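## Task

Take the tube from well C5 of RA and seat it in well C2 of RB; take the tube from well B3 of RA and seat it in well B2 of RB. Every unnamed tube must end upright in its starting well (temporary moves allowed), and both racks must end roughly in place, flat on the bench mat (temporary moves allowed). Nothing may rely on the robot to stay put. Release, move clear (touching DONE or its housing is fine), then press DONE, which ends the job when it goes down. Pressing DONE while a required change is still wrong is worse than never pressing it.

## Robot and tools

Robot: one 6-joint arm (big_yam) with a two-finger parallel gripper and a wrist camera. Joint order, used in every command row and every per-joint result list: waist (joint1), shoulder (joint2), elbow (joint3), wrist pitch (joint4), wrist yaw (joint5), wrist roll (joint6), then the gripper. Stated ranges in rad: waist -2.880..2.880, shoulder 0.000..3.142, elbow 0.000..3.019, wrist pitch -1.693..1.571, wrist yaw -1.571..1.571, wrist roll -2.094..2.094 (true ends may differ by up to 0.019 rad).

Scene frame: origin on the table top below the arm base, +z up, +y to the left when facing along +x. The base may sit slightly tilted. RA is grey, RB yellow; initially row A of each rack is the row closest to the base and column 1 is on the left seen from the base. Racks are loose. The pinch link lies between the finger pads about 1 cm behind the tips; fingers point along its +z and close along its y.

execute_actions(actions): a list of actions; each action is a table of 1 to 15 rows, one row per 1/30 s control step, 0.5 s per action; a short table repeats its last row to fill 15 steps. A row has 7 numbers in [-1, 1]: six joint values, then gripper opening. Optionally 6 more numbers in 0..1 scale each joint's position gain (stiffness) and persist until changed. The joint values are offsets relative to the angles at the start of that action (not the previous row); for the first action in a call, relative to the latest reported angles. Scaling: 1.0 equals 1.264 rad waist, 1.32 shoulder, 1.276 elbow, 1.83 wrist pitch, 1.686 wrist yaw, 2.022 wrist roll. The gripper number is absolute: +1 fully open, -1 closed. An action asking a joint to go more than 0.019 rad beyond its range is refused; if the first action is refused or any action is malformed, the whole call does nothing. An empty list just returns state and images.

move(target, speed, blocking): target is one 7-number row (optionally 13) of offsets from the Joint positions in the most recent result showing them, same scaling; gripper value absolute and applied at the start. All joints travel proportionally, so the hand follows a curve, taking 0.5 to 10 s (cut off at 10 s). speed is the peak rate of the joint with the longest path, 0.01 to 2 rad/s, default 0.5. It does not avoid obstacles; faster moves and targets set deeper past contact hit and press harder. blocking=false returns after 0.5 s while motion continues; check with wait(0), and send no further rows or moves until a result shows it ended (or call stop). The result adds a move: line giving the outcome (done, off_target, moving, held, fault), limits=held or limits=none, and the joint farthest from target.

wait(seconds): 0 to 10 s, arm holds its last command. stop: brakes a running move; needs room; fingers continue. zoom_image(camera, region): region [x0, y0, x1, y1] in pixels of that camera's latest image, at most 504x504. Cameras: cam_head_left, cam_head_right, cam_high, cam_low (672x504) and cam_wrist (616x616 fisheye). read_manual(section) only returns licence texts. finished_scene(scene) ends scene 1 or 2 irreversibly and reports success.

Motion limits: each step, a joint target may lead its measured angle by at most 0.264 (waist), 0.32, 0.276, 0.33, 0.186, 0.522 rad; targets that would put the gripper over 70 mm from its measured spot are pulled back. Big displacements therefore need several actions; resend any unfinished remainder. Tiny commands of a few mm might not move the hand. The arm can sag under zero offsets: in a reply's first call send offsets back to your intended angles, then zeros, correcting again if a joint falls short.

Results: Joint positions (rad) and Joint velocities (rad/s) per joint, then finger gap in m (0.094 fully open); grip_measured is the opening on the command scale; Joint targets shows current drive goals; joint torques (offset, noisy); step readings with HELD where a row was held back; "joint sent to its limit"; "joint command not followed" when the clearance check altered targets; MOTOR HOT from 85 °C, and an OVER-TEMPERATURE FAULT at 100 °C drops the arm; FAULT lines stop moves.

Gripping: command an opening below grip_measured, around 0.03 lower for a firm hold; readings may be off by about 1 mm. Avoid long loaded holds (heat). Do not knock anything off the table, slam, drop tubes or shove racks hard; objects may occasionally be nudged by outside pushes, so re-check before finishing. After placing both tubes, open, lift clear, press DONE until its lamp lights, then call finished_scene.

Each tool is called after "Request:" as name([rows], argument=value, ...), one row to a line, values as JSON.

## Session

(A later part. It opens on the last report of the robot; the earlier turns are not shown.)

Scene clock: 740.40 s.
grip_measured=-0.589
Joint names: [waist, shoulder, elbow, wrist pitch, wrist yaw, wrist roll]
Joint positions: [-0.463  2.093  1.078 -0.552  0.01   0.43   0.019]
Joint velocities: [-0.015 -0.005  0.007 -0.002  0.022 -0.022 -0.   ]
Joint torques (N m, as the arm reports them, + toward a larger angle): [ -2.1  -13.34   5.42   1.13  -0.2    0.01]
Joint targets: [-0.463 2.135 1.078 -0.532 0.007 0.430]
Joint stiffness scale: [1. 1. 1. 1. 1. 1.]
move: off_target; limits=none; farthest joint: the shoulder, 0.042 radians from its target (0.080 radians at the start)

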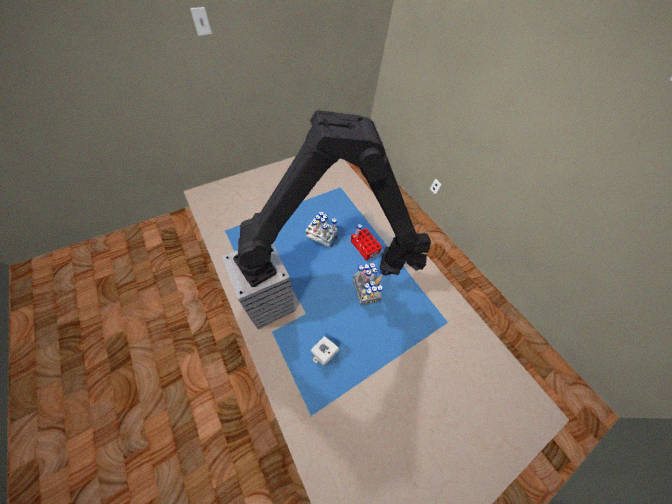

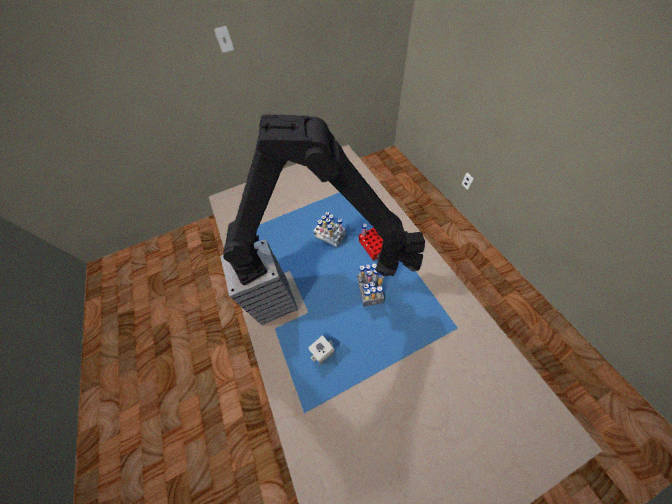

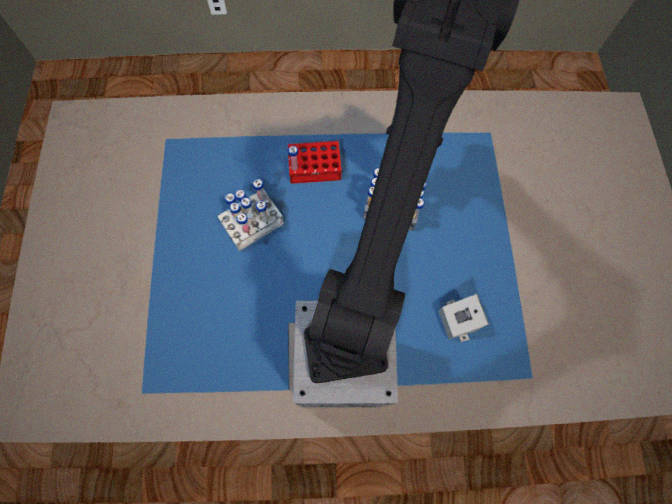

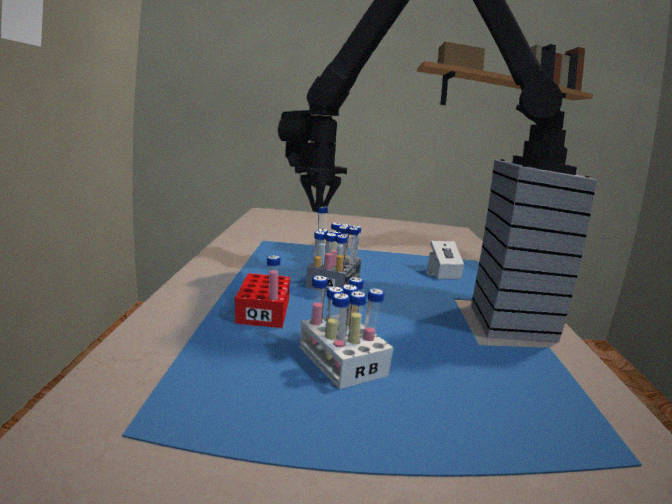

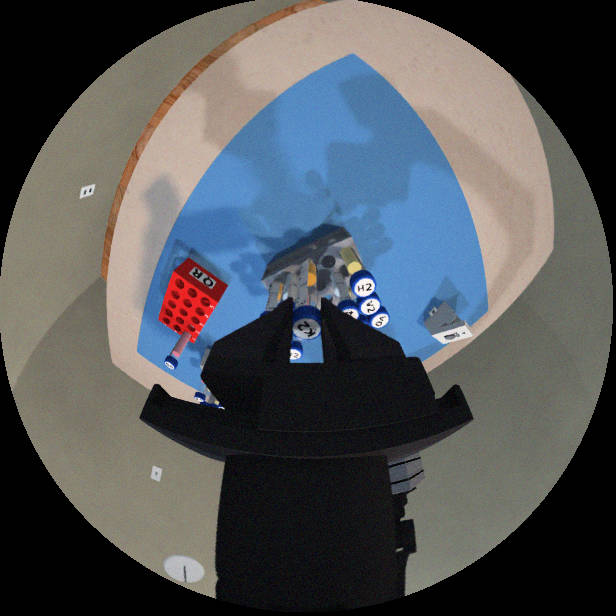

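Request:
move(target=[0.012,-0.022,0,-0.006,0,0,-0.62], speed=0.04)

Request:
move(target=[0.012,0,0,-0.026,0,0,-0.62], speed=0.04)

Request:
zoom_image(camera="cam_wrist", region=[236,200,376,340])

Scene clock: 749.20 s.
grip_measured=-0.589
Joint names: [waist, shoulder, elbow, wrist pitch, wrist yaw, wrist roll]
Joint positions: [-0.463  2.081  1.078 -0.552  0.011  0.43   0.019]
Joint velocities: [ 0.005 -0.005 -0.007  0.007  0.051  0.007 -0.001]
Joint torques (N m, as the arm reports them, + toward a larger angle): [ -0.25 -17.54   5.78  -0.07  -0.15  -0.03]
Joint targets: [-0.448 2.064 1.078 -0.563 0.010 0.430]
Joint stiffness scale: [1. 1. 1. 1. 1. 1.]
move: done; limits=none; farthest joint: the shoulder, 0.017 radians from its target (0.029 radians at the start)

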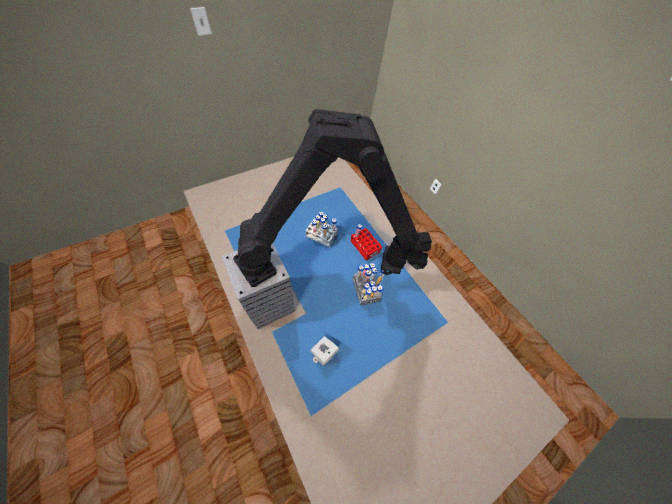

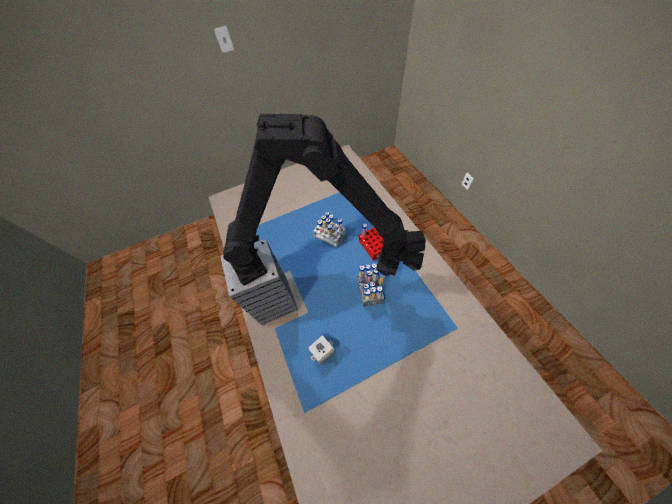

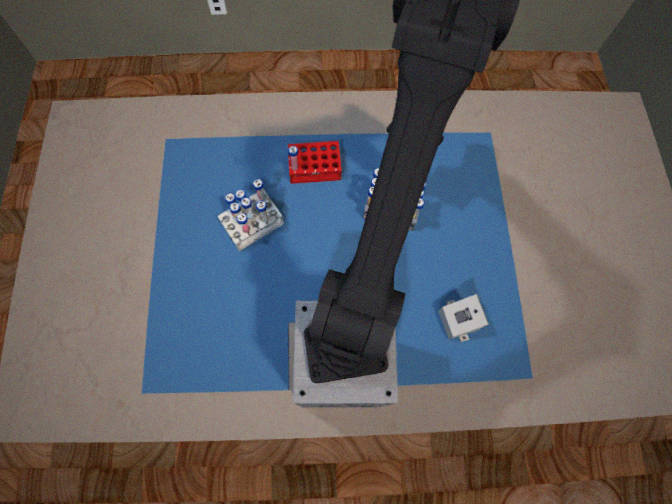

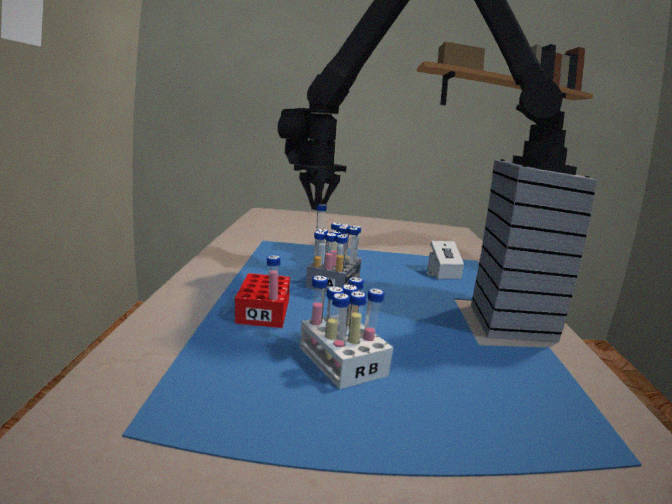

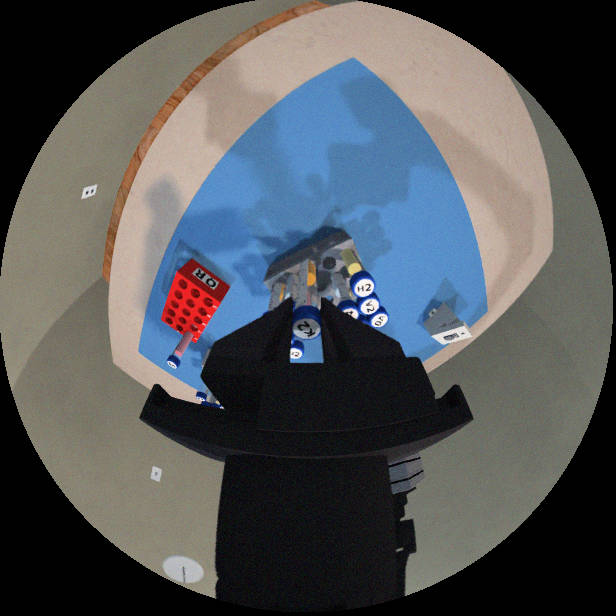

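Scene clock: 750.63 s.
grip_measured=-0.589
Joint names: [waist, shoulder, elbow, wrist pitch, wrist yaw, wrist roll]
Joint positions: [-0.462  2.081  1.078 -0.585  0.011  0.43   0.019]
Joint velocities: [ 0.005 -0.005  0.002 -0.002  0.022  0.007 -0.   ]
Joint torques (N m, as the arm reports them, + toward a larger angle): [ -1.16 -15.68   5.48  -0.08  -0.12  -0.01]
Joint targets: [-0.447 2.081 1.078 -0.600 0.011 0.430]
Joint stiffness scale: [1. 1. 1. 1. 1. 1.]
move: done; limits=none; farthest joint: the waist, 0.014 radians from its target (0.015 radians at the start)

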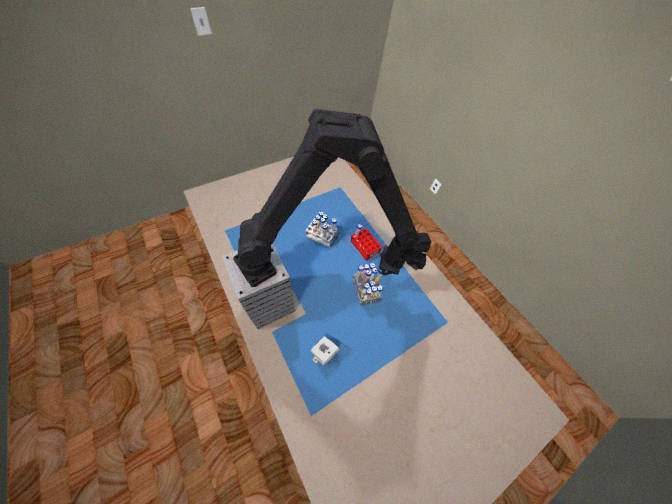

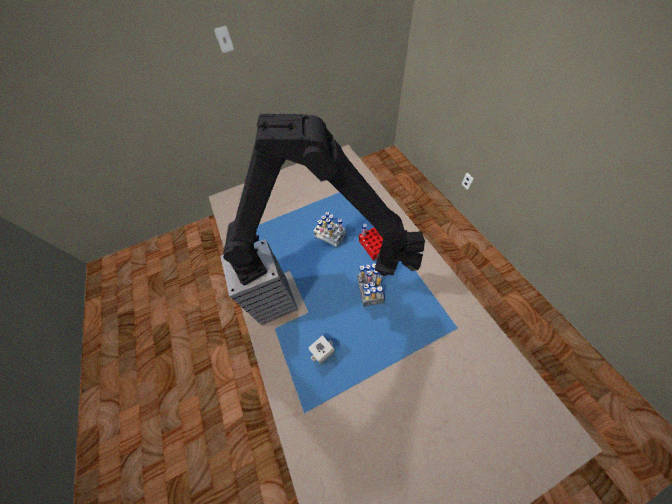

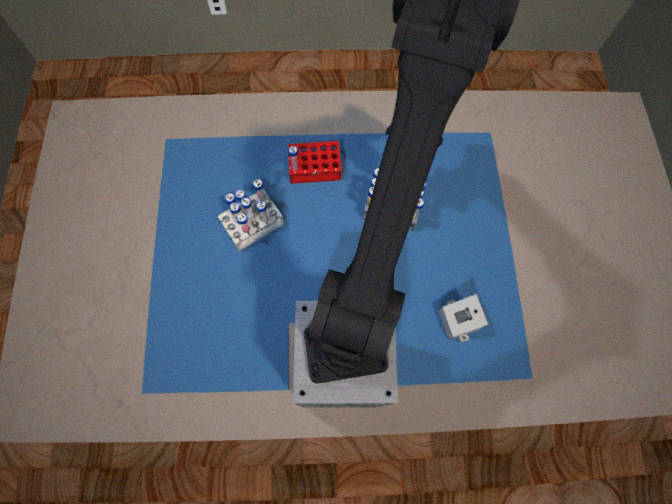

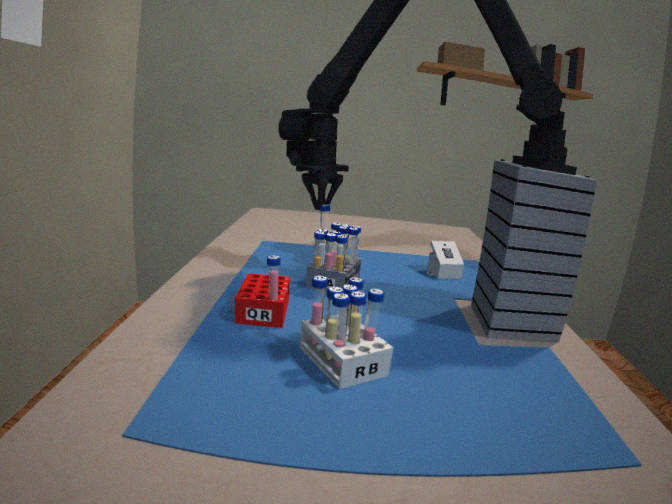

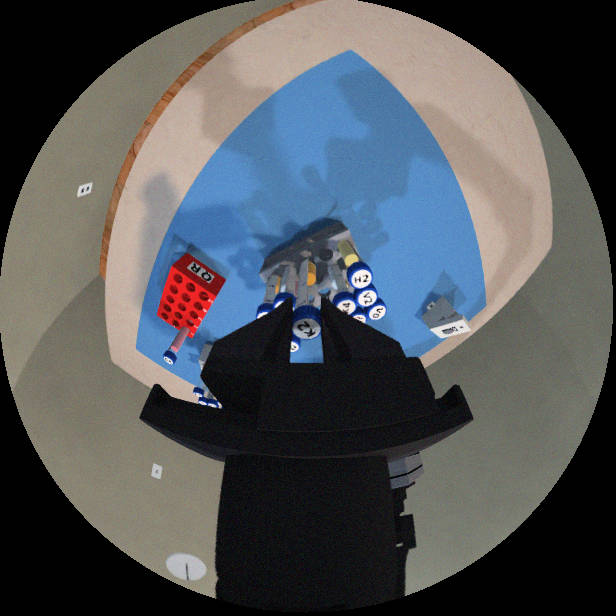

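Region (236, 200, 376, 340) of cam_wrist's 616x616 image, scaled by 3.600, with more detail than that image has.

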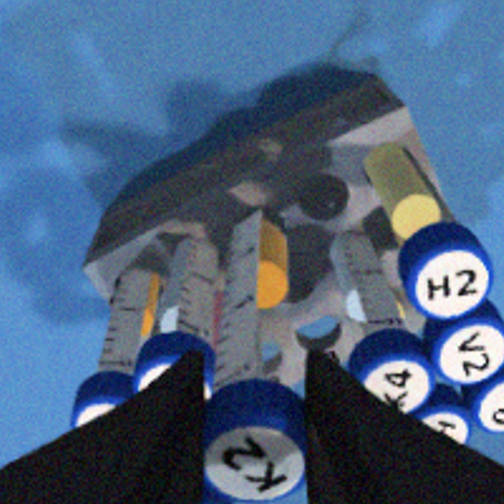

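Request:
move(target=[0,0.05,0,0.028,0,0,-0.62], speed=0.03)

Request:
zoom_image(camera="cam_wrist", region=[236,200,376,340])

Scene clock: 757.77 s.
grip_measured=-0.589
Joint names: [waist, shoulder, elbow, wrist pitch, wrist yaw, wrist roll]
Joint positions: [-0.462  2.127  1.078 -0.55   0.011  0.43   0.019]
Joint velocities: [-0.005 -0.005 -0.012  0.002 -0.037 -0.007 -0.001]
Joint torques (N m, as the arm reports them, + toward a larger angle): [ -2.13 -13.95   5.15   1.1   -0.08  -0.01]
Joint targets: [-0.462 2.147 1.078 -0.534 0.011 0.430]
Joint stiffness scale: [1. 1. 1. 1. 1. 1.]
move: done; limits=none; farthest joint: the shoulder, 0.020 radians from its target (0.066 radians at the start)

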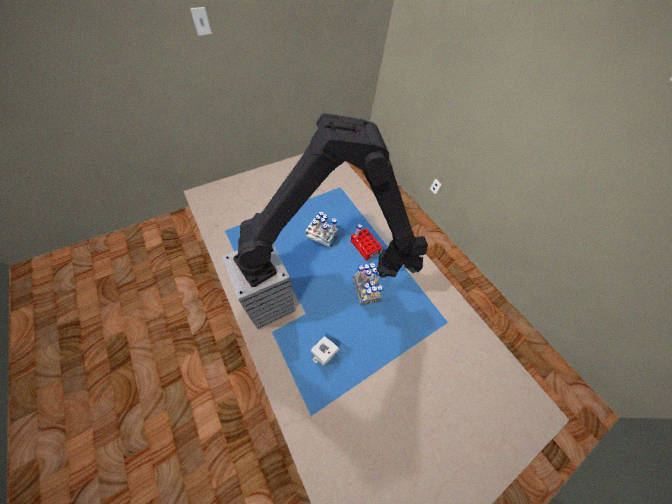

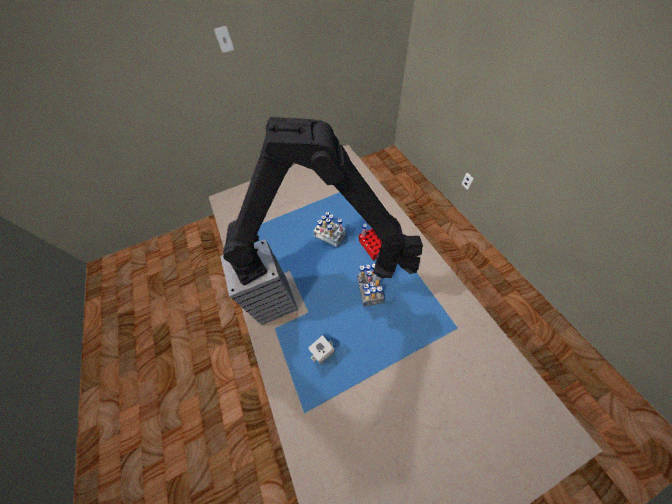

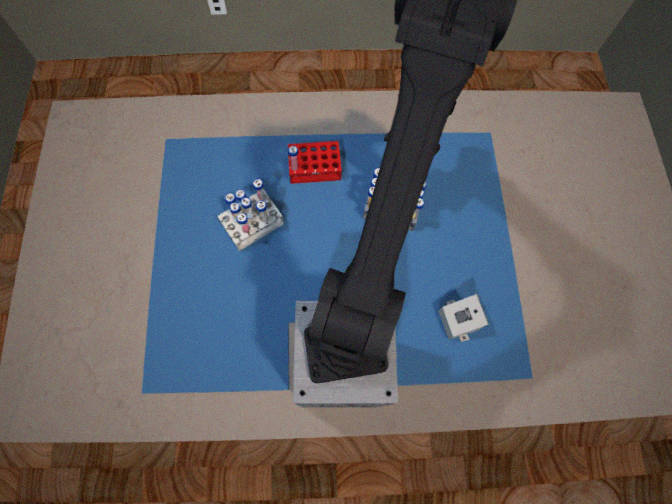

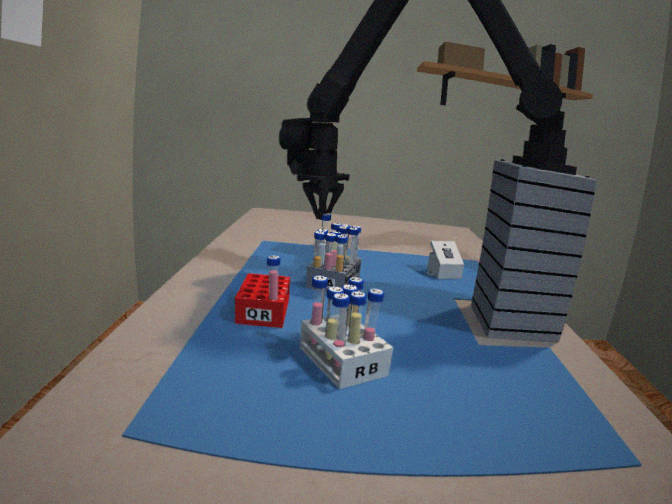

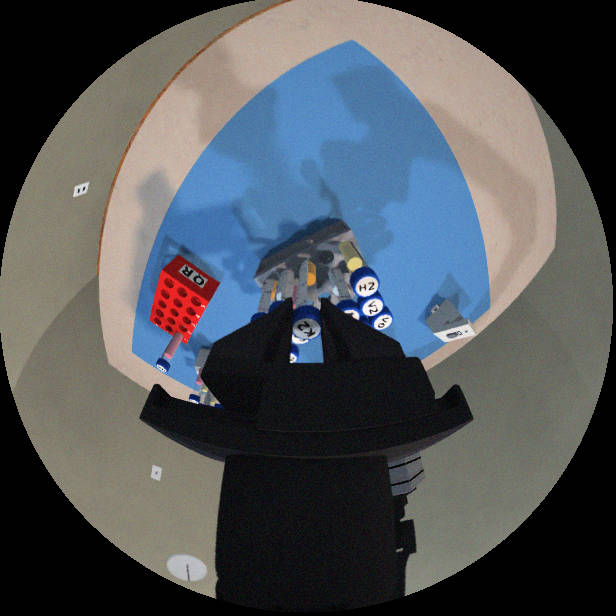

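Region (236, 200, 376, 340) of cam_wrist's 616x616 image, scaled by 3.600, with more detail than that image has.

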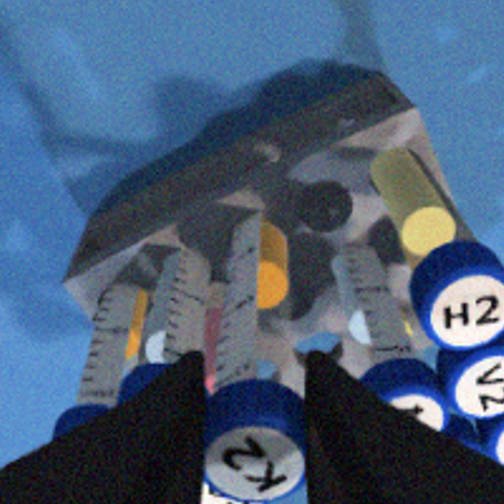

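In. Continue toward the seated pose.

Request:
move(target=[0,0.06,0,0.047,0,0,-0.62], speed=0.03)

Request:
move(target=[0,0.012,0,0.008,0,0,-0.46])

Request:
move(target=[0,-0.06,0,-0.035,0,0,-0.46], speed=0.06)

Scene clock: 765.40 s.
grip_measured=-0.590
Joint names: [waist, shoulder, elbow, wrist pitch, wrist yaw, wrist roll]
Joint positions: [-0.462  2.184  1.078 -0.478  0.011  0.43   0.019]
Joint velocities: [-0.005  0.015 -0.002  0.002 -0.007  0.007  0.   ]
Joint torques (N m, as the arm reports them, + toward a larger angle): [ -1.65 -14.44   4.77   0.91  -0.09  -0.02]
Joint targets: [-0.462 2.206 1.078 -0.463 0.011 0.430]
Joint stiffness scale: [1. 1. 1. 1. 1. 1.]
move: off_target; limits=none; farthest joint: the shoulder, 0.022 radians from its target (0.079 radians at the start)

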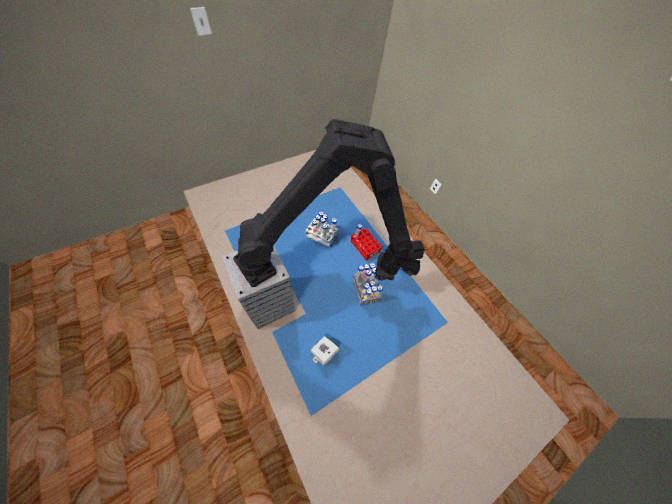

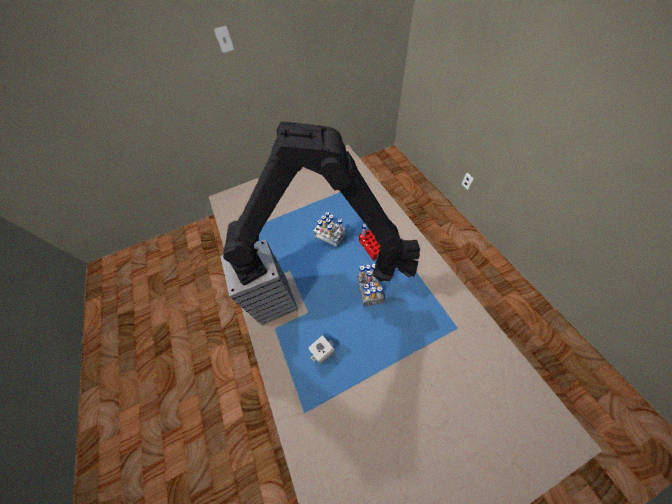

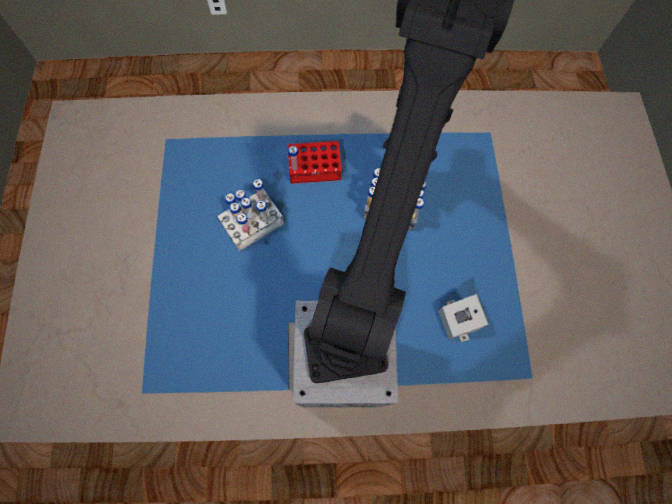

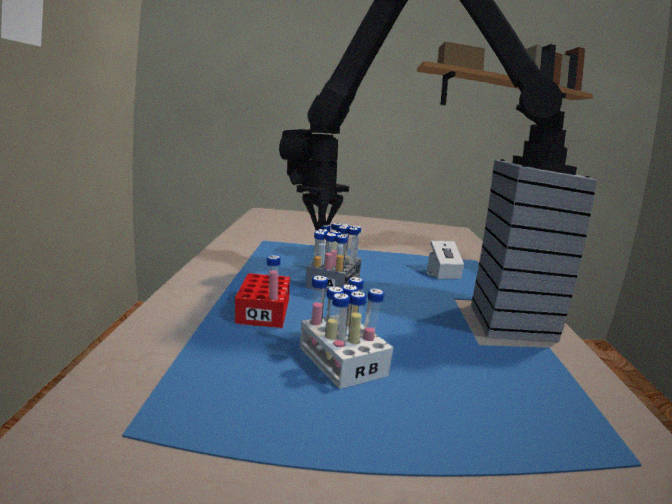

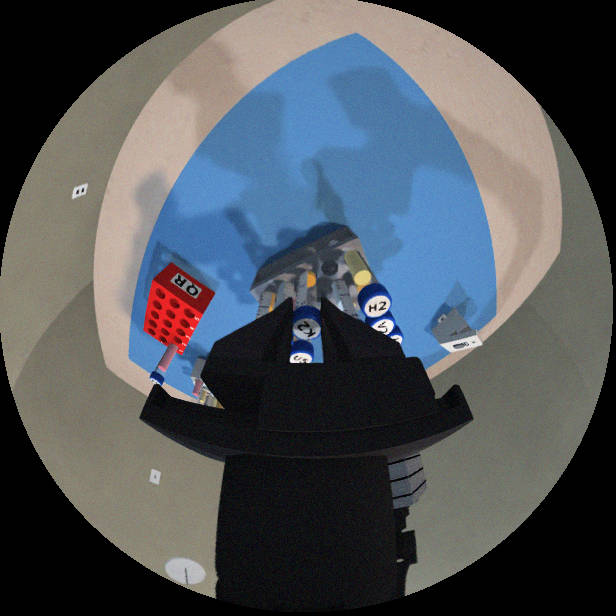

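Scene clock: 766.10 s.
grip_measured=-0.461
Joint names: [waist, shoulder, elbow, wrist pitch, wrist yaw, wrist roll]
Joint positions: [-0.462  2.184  1.078 -0.478  0.011  0.43   0.025]
Joint velocities: [ 0.005 -0.005  0.007 -0.002  0.037 -0.007 -0.   ]
Joint torques (N m, as the arm reports them, + toward a larger angle): [ -2.6  -14.84   4.73   1.02  -0.05  -0.01]
Joint targets: [-0.462 2.200 1.078 -0.463 0.011 0.430]
Joint stiffness scale: [1. 1. 1. 1. 1. 1.]
move: done; limits=none; farthest joint: the shoulder, 0.015 radians from its target (0.015 radians at the start)

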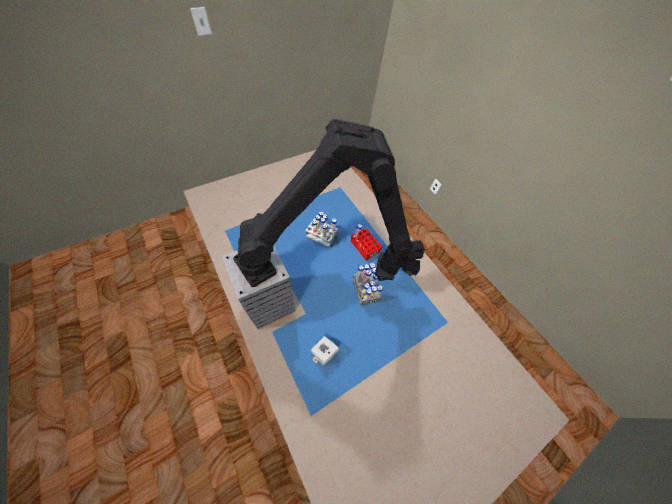

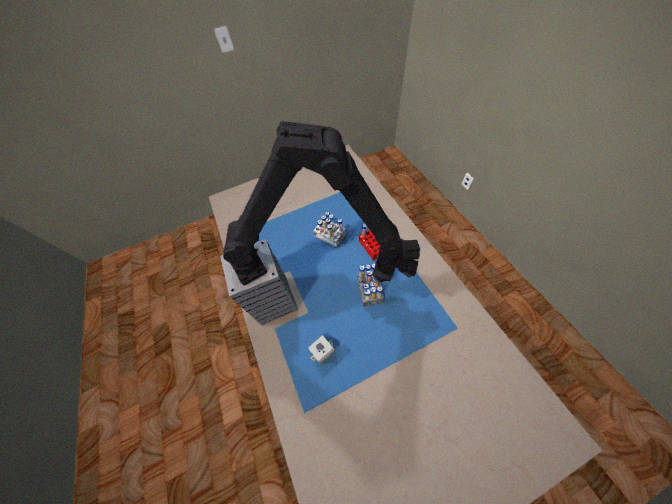

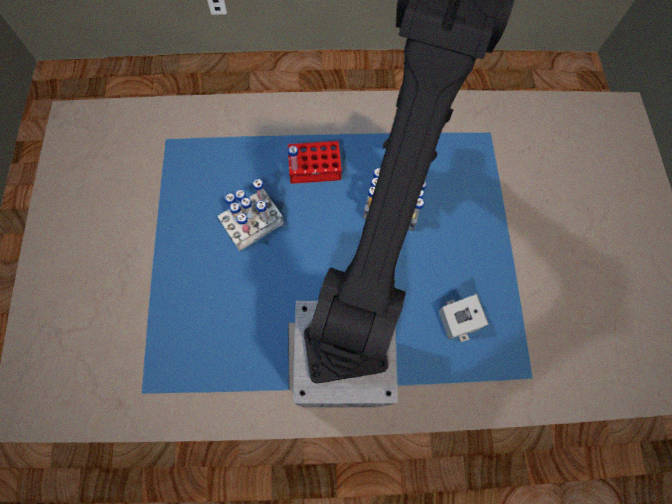

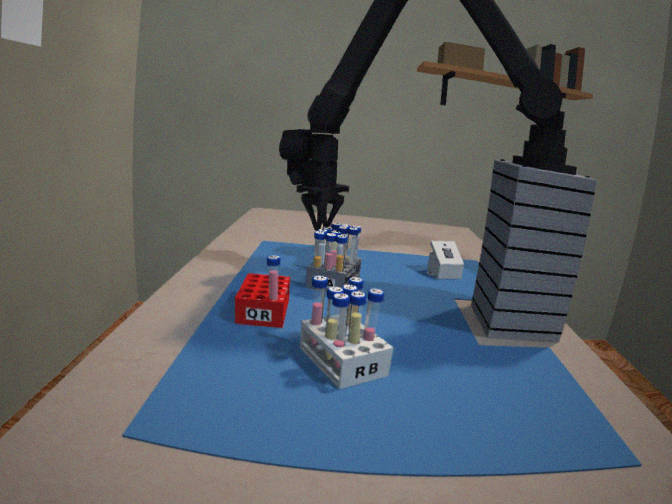

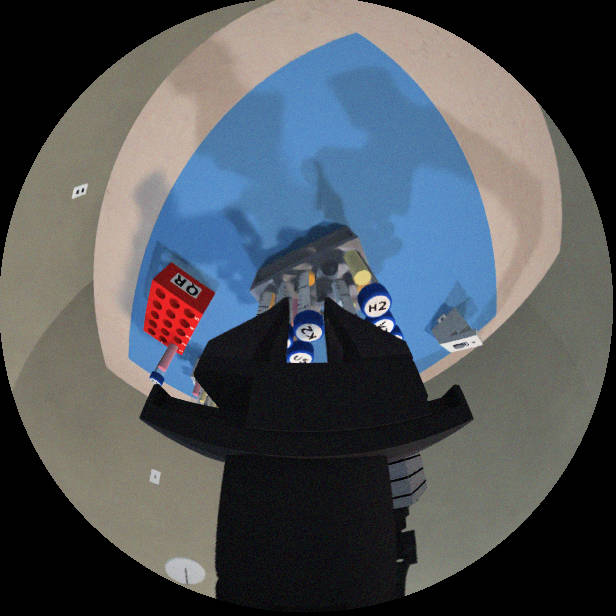

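Scene clock: 767.73 s.
grip_measured=-0.461
Joint names: [waist, shoulder, elbow, wrist pitch, wrist yaw, wrist roll]
Joint positions: [-0.462  2.121  1.078 -0.527  0.011  0.43   0.025]
Joint velocities: [-0.015  0.005  0.002 -0.007  0.051  0.037  0.   ]
Joint torques (N m, as the arm reports them, + toward a larger angle): [ -2.6  -17.4    5.25  -0.05  -0.09   0.01]
Joint targets: [-0.462 2.105 1.078 -0.542 0.011 0.430]
Joint stiffness scale: [1. 1. 1. 1. 1. 1.]
move: done; limits=none; farthest joint: the shoulder, 0.016 radians from its target (0.080 radians at the start)

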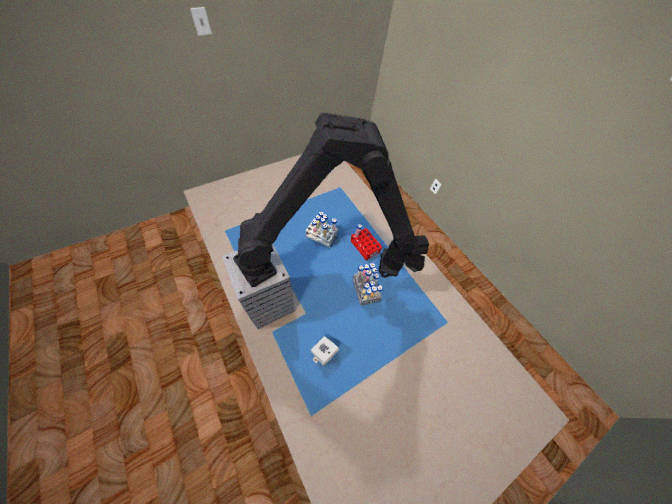

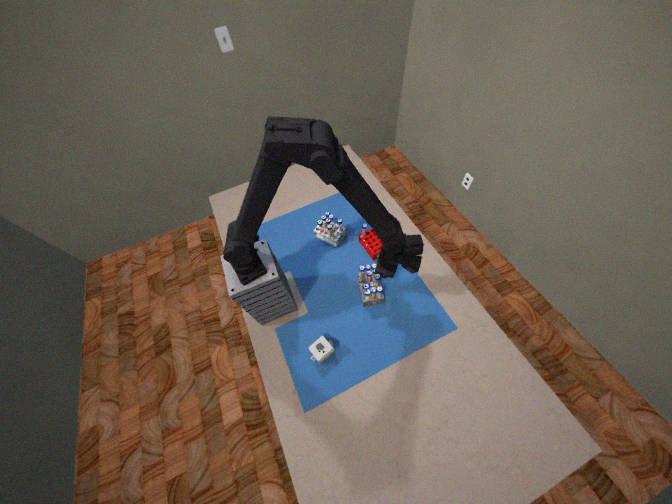

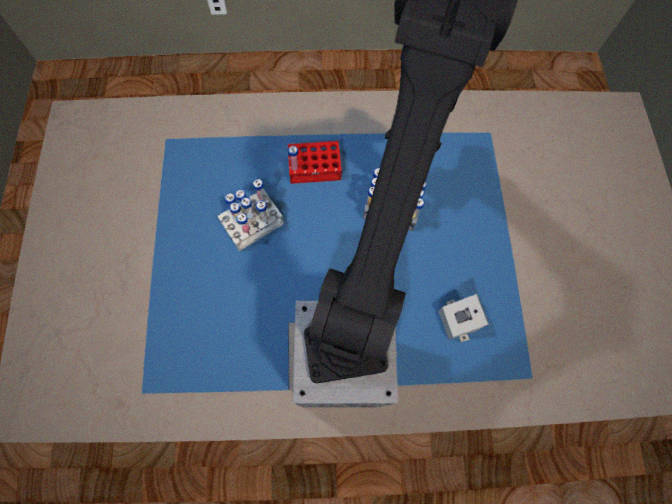

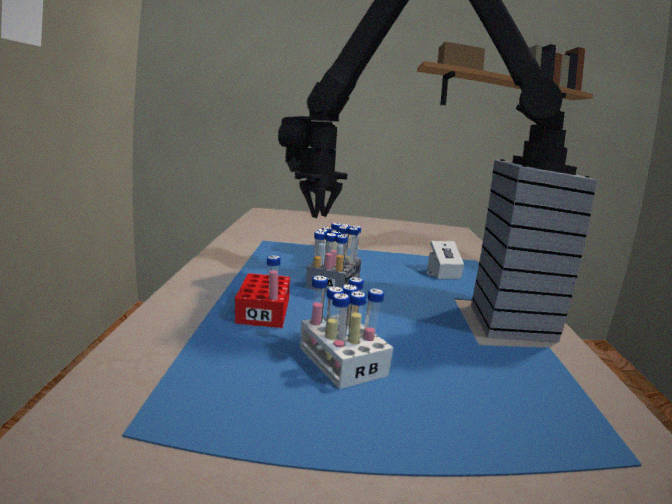

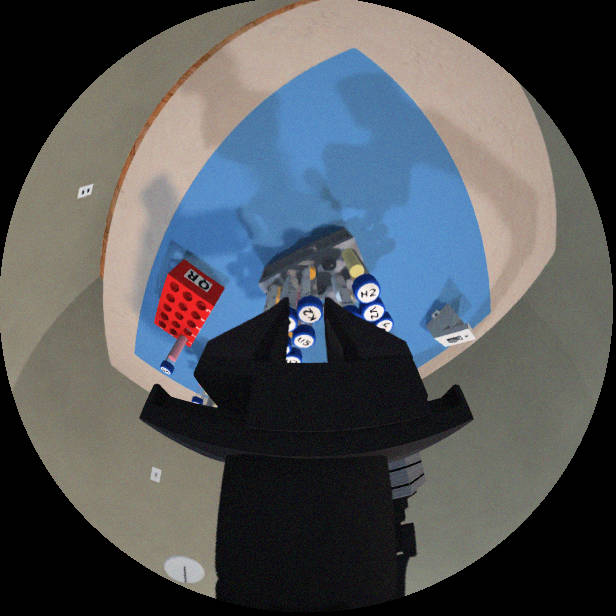

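Request:
move(target=[-0.093,0.02,0,0,0,-0.057,-0.46], speed=0.1)

Request:
zoom_image(camera="cam_wrist", region=[236,240,376,370])

Request:
zoom_image(camera="cam_low", region=[270,170,400,300])

Scene clock: 780.70 s.
grip_measured=-0.461
Joint names: [waist, shoulder, elbow, wrist pitch, wrist yaw, wrist roll]
Joint positions: [-0.57   2.126  1.078 -0.527  0.011  0.328  0.025]
Joint velocities: [-0.005  0.005 -0.002  0.002  0.051  0.007 -0.   ]
Joint torques (N m, as the arm reports them, + toward a larger angle): [ -3.   -14.46   5.14   0.45  -0.09  -0.13]
Joint targets: [-0.580 2.147 1.078 -0.527 0.011 0.315]
Joint stiffness scale: [1. 1. 1. 1. 1. 1.]
move: off_target; limits=none; farthest joint: the shoulder, 0.021 radians from its target (0.027 radians at the start)

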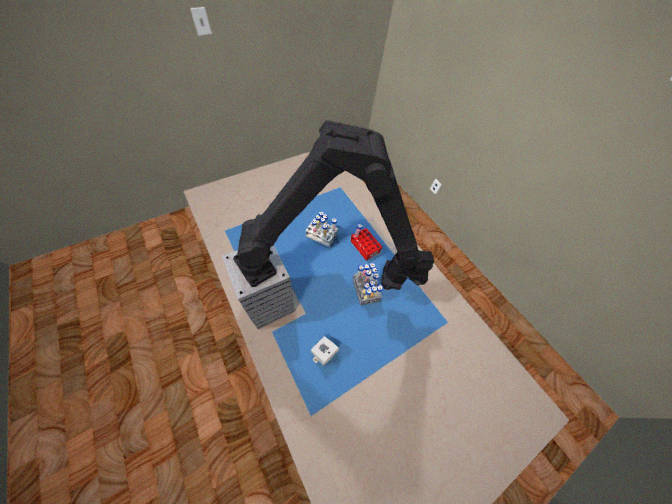

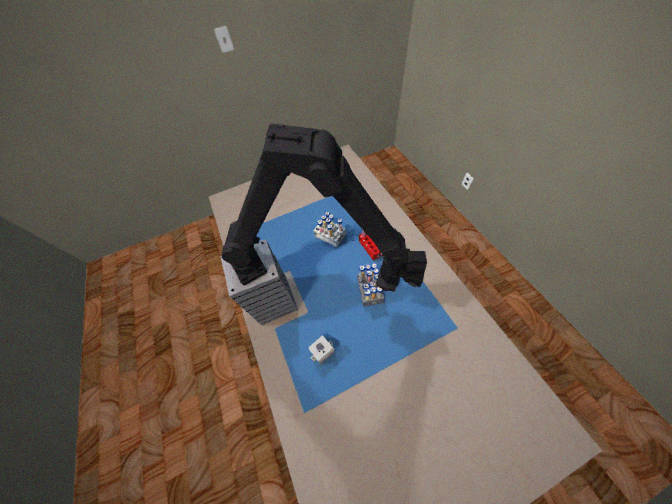

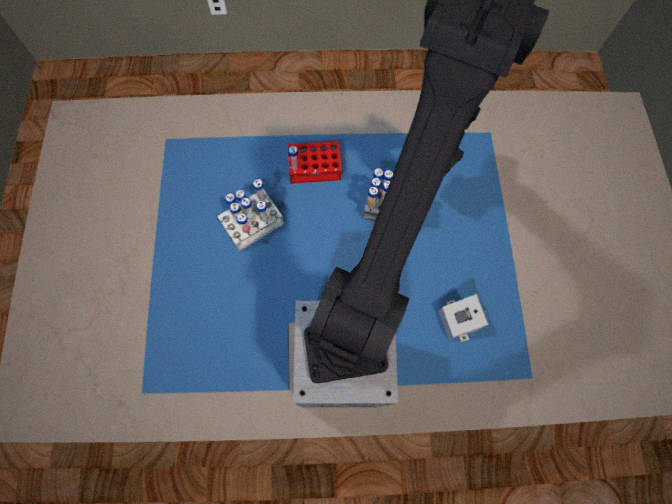

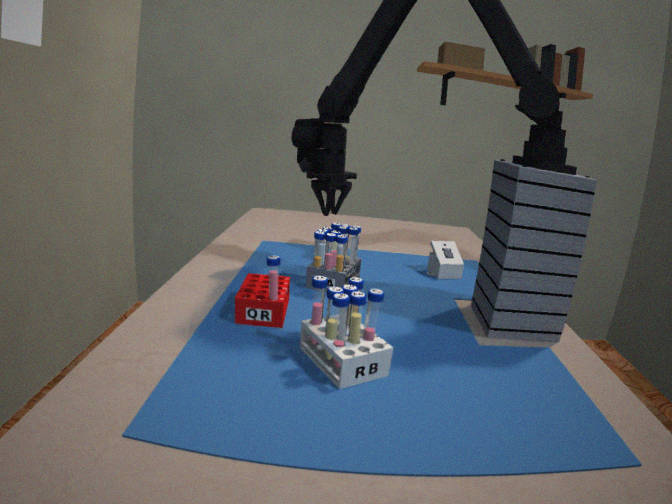

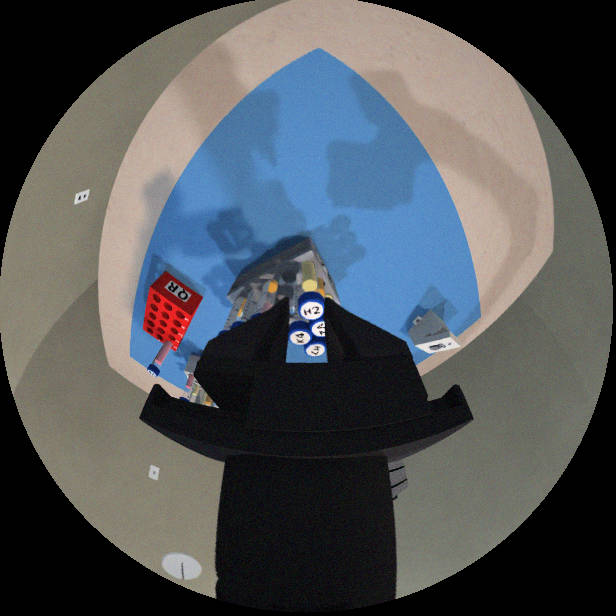

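Region (236, 240, 376, 370) of cam_wrist's 616x616 image, scaled by 3.600, with more detail than that image has; it fills the top 468 rows of this view, and the rest is white.

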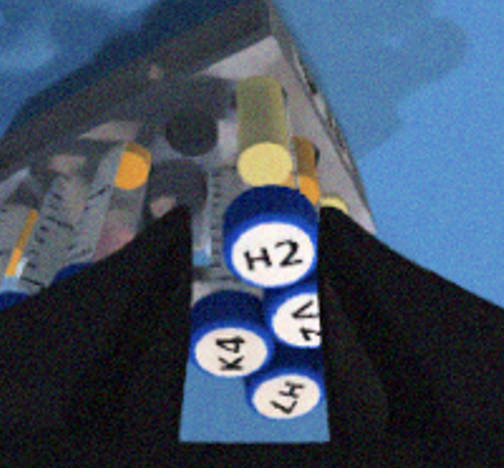

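Region (270, 170, 400, 300) of cam_low's 672x504 image, scaled by 3.877, with more detail than that image has.

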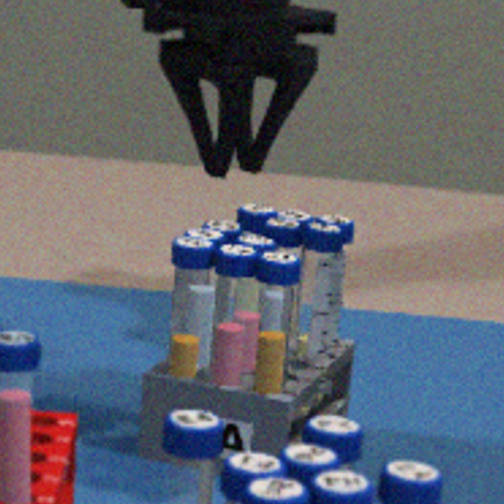

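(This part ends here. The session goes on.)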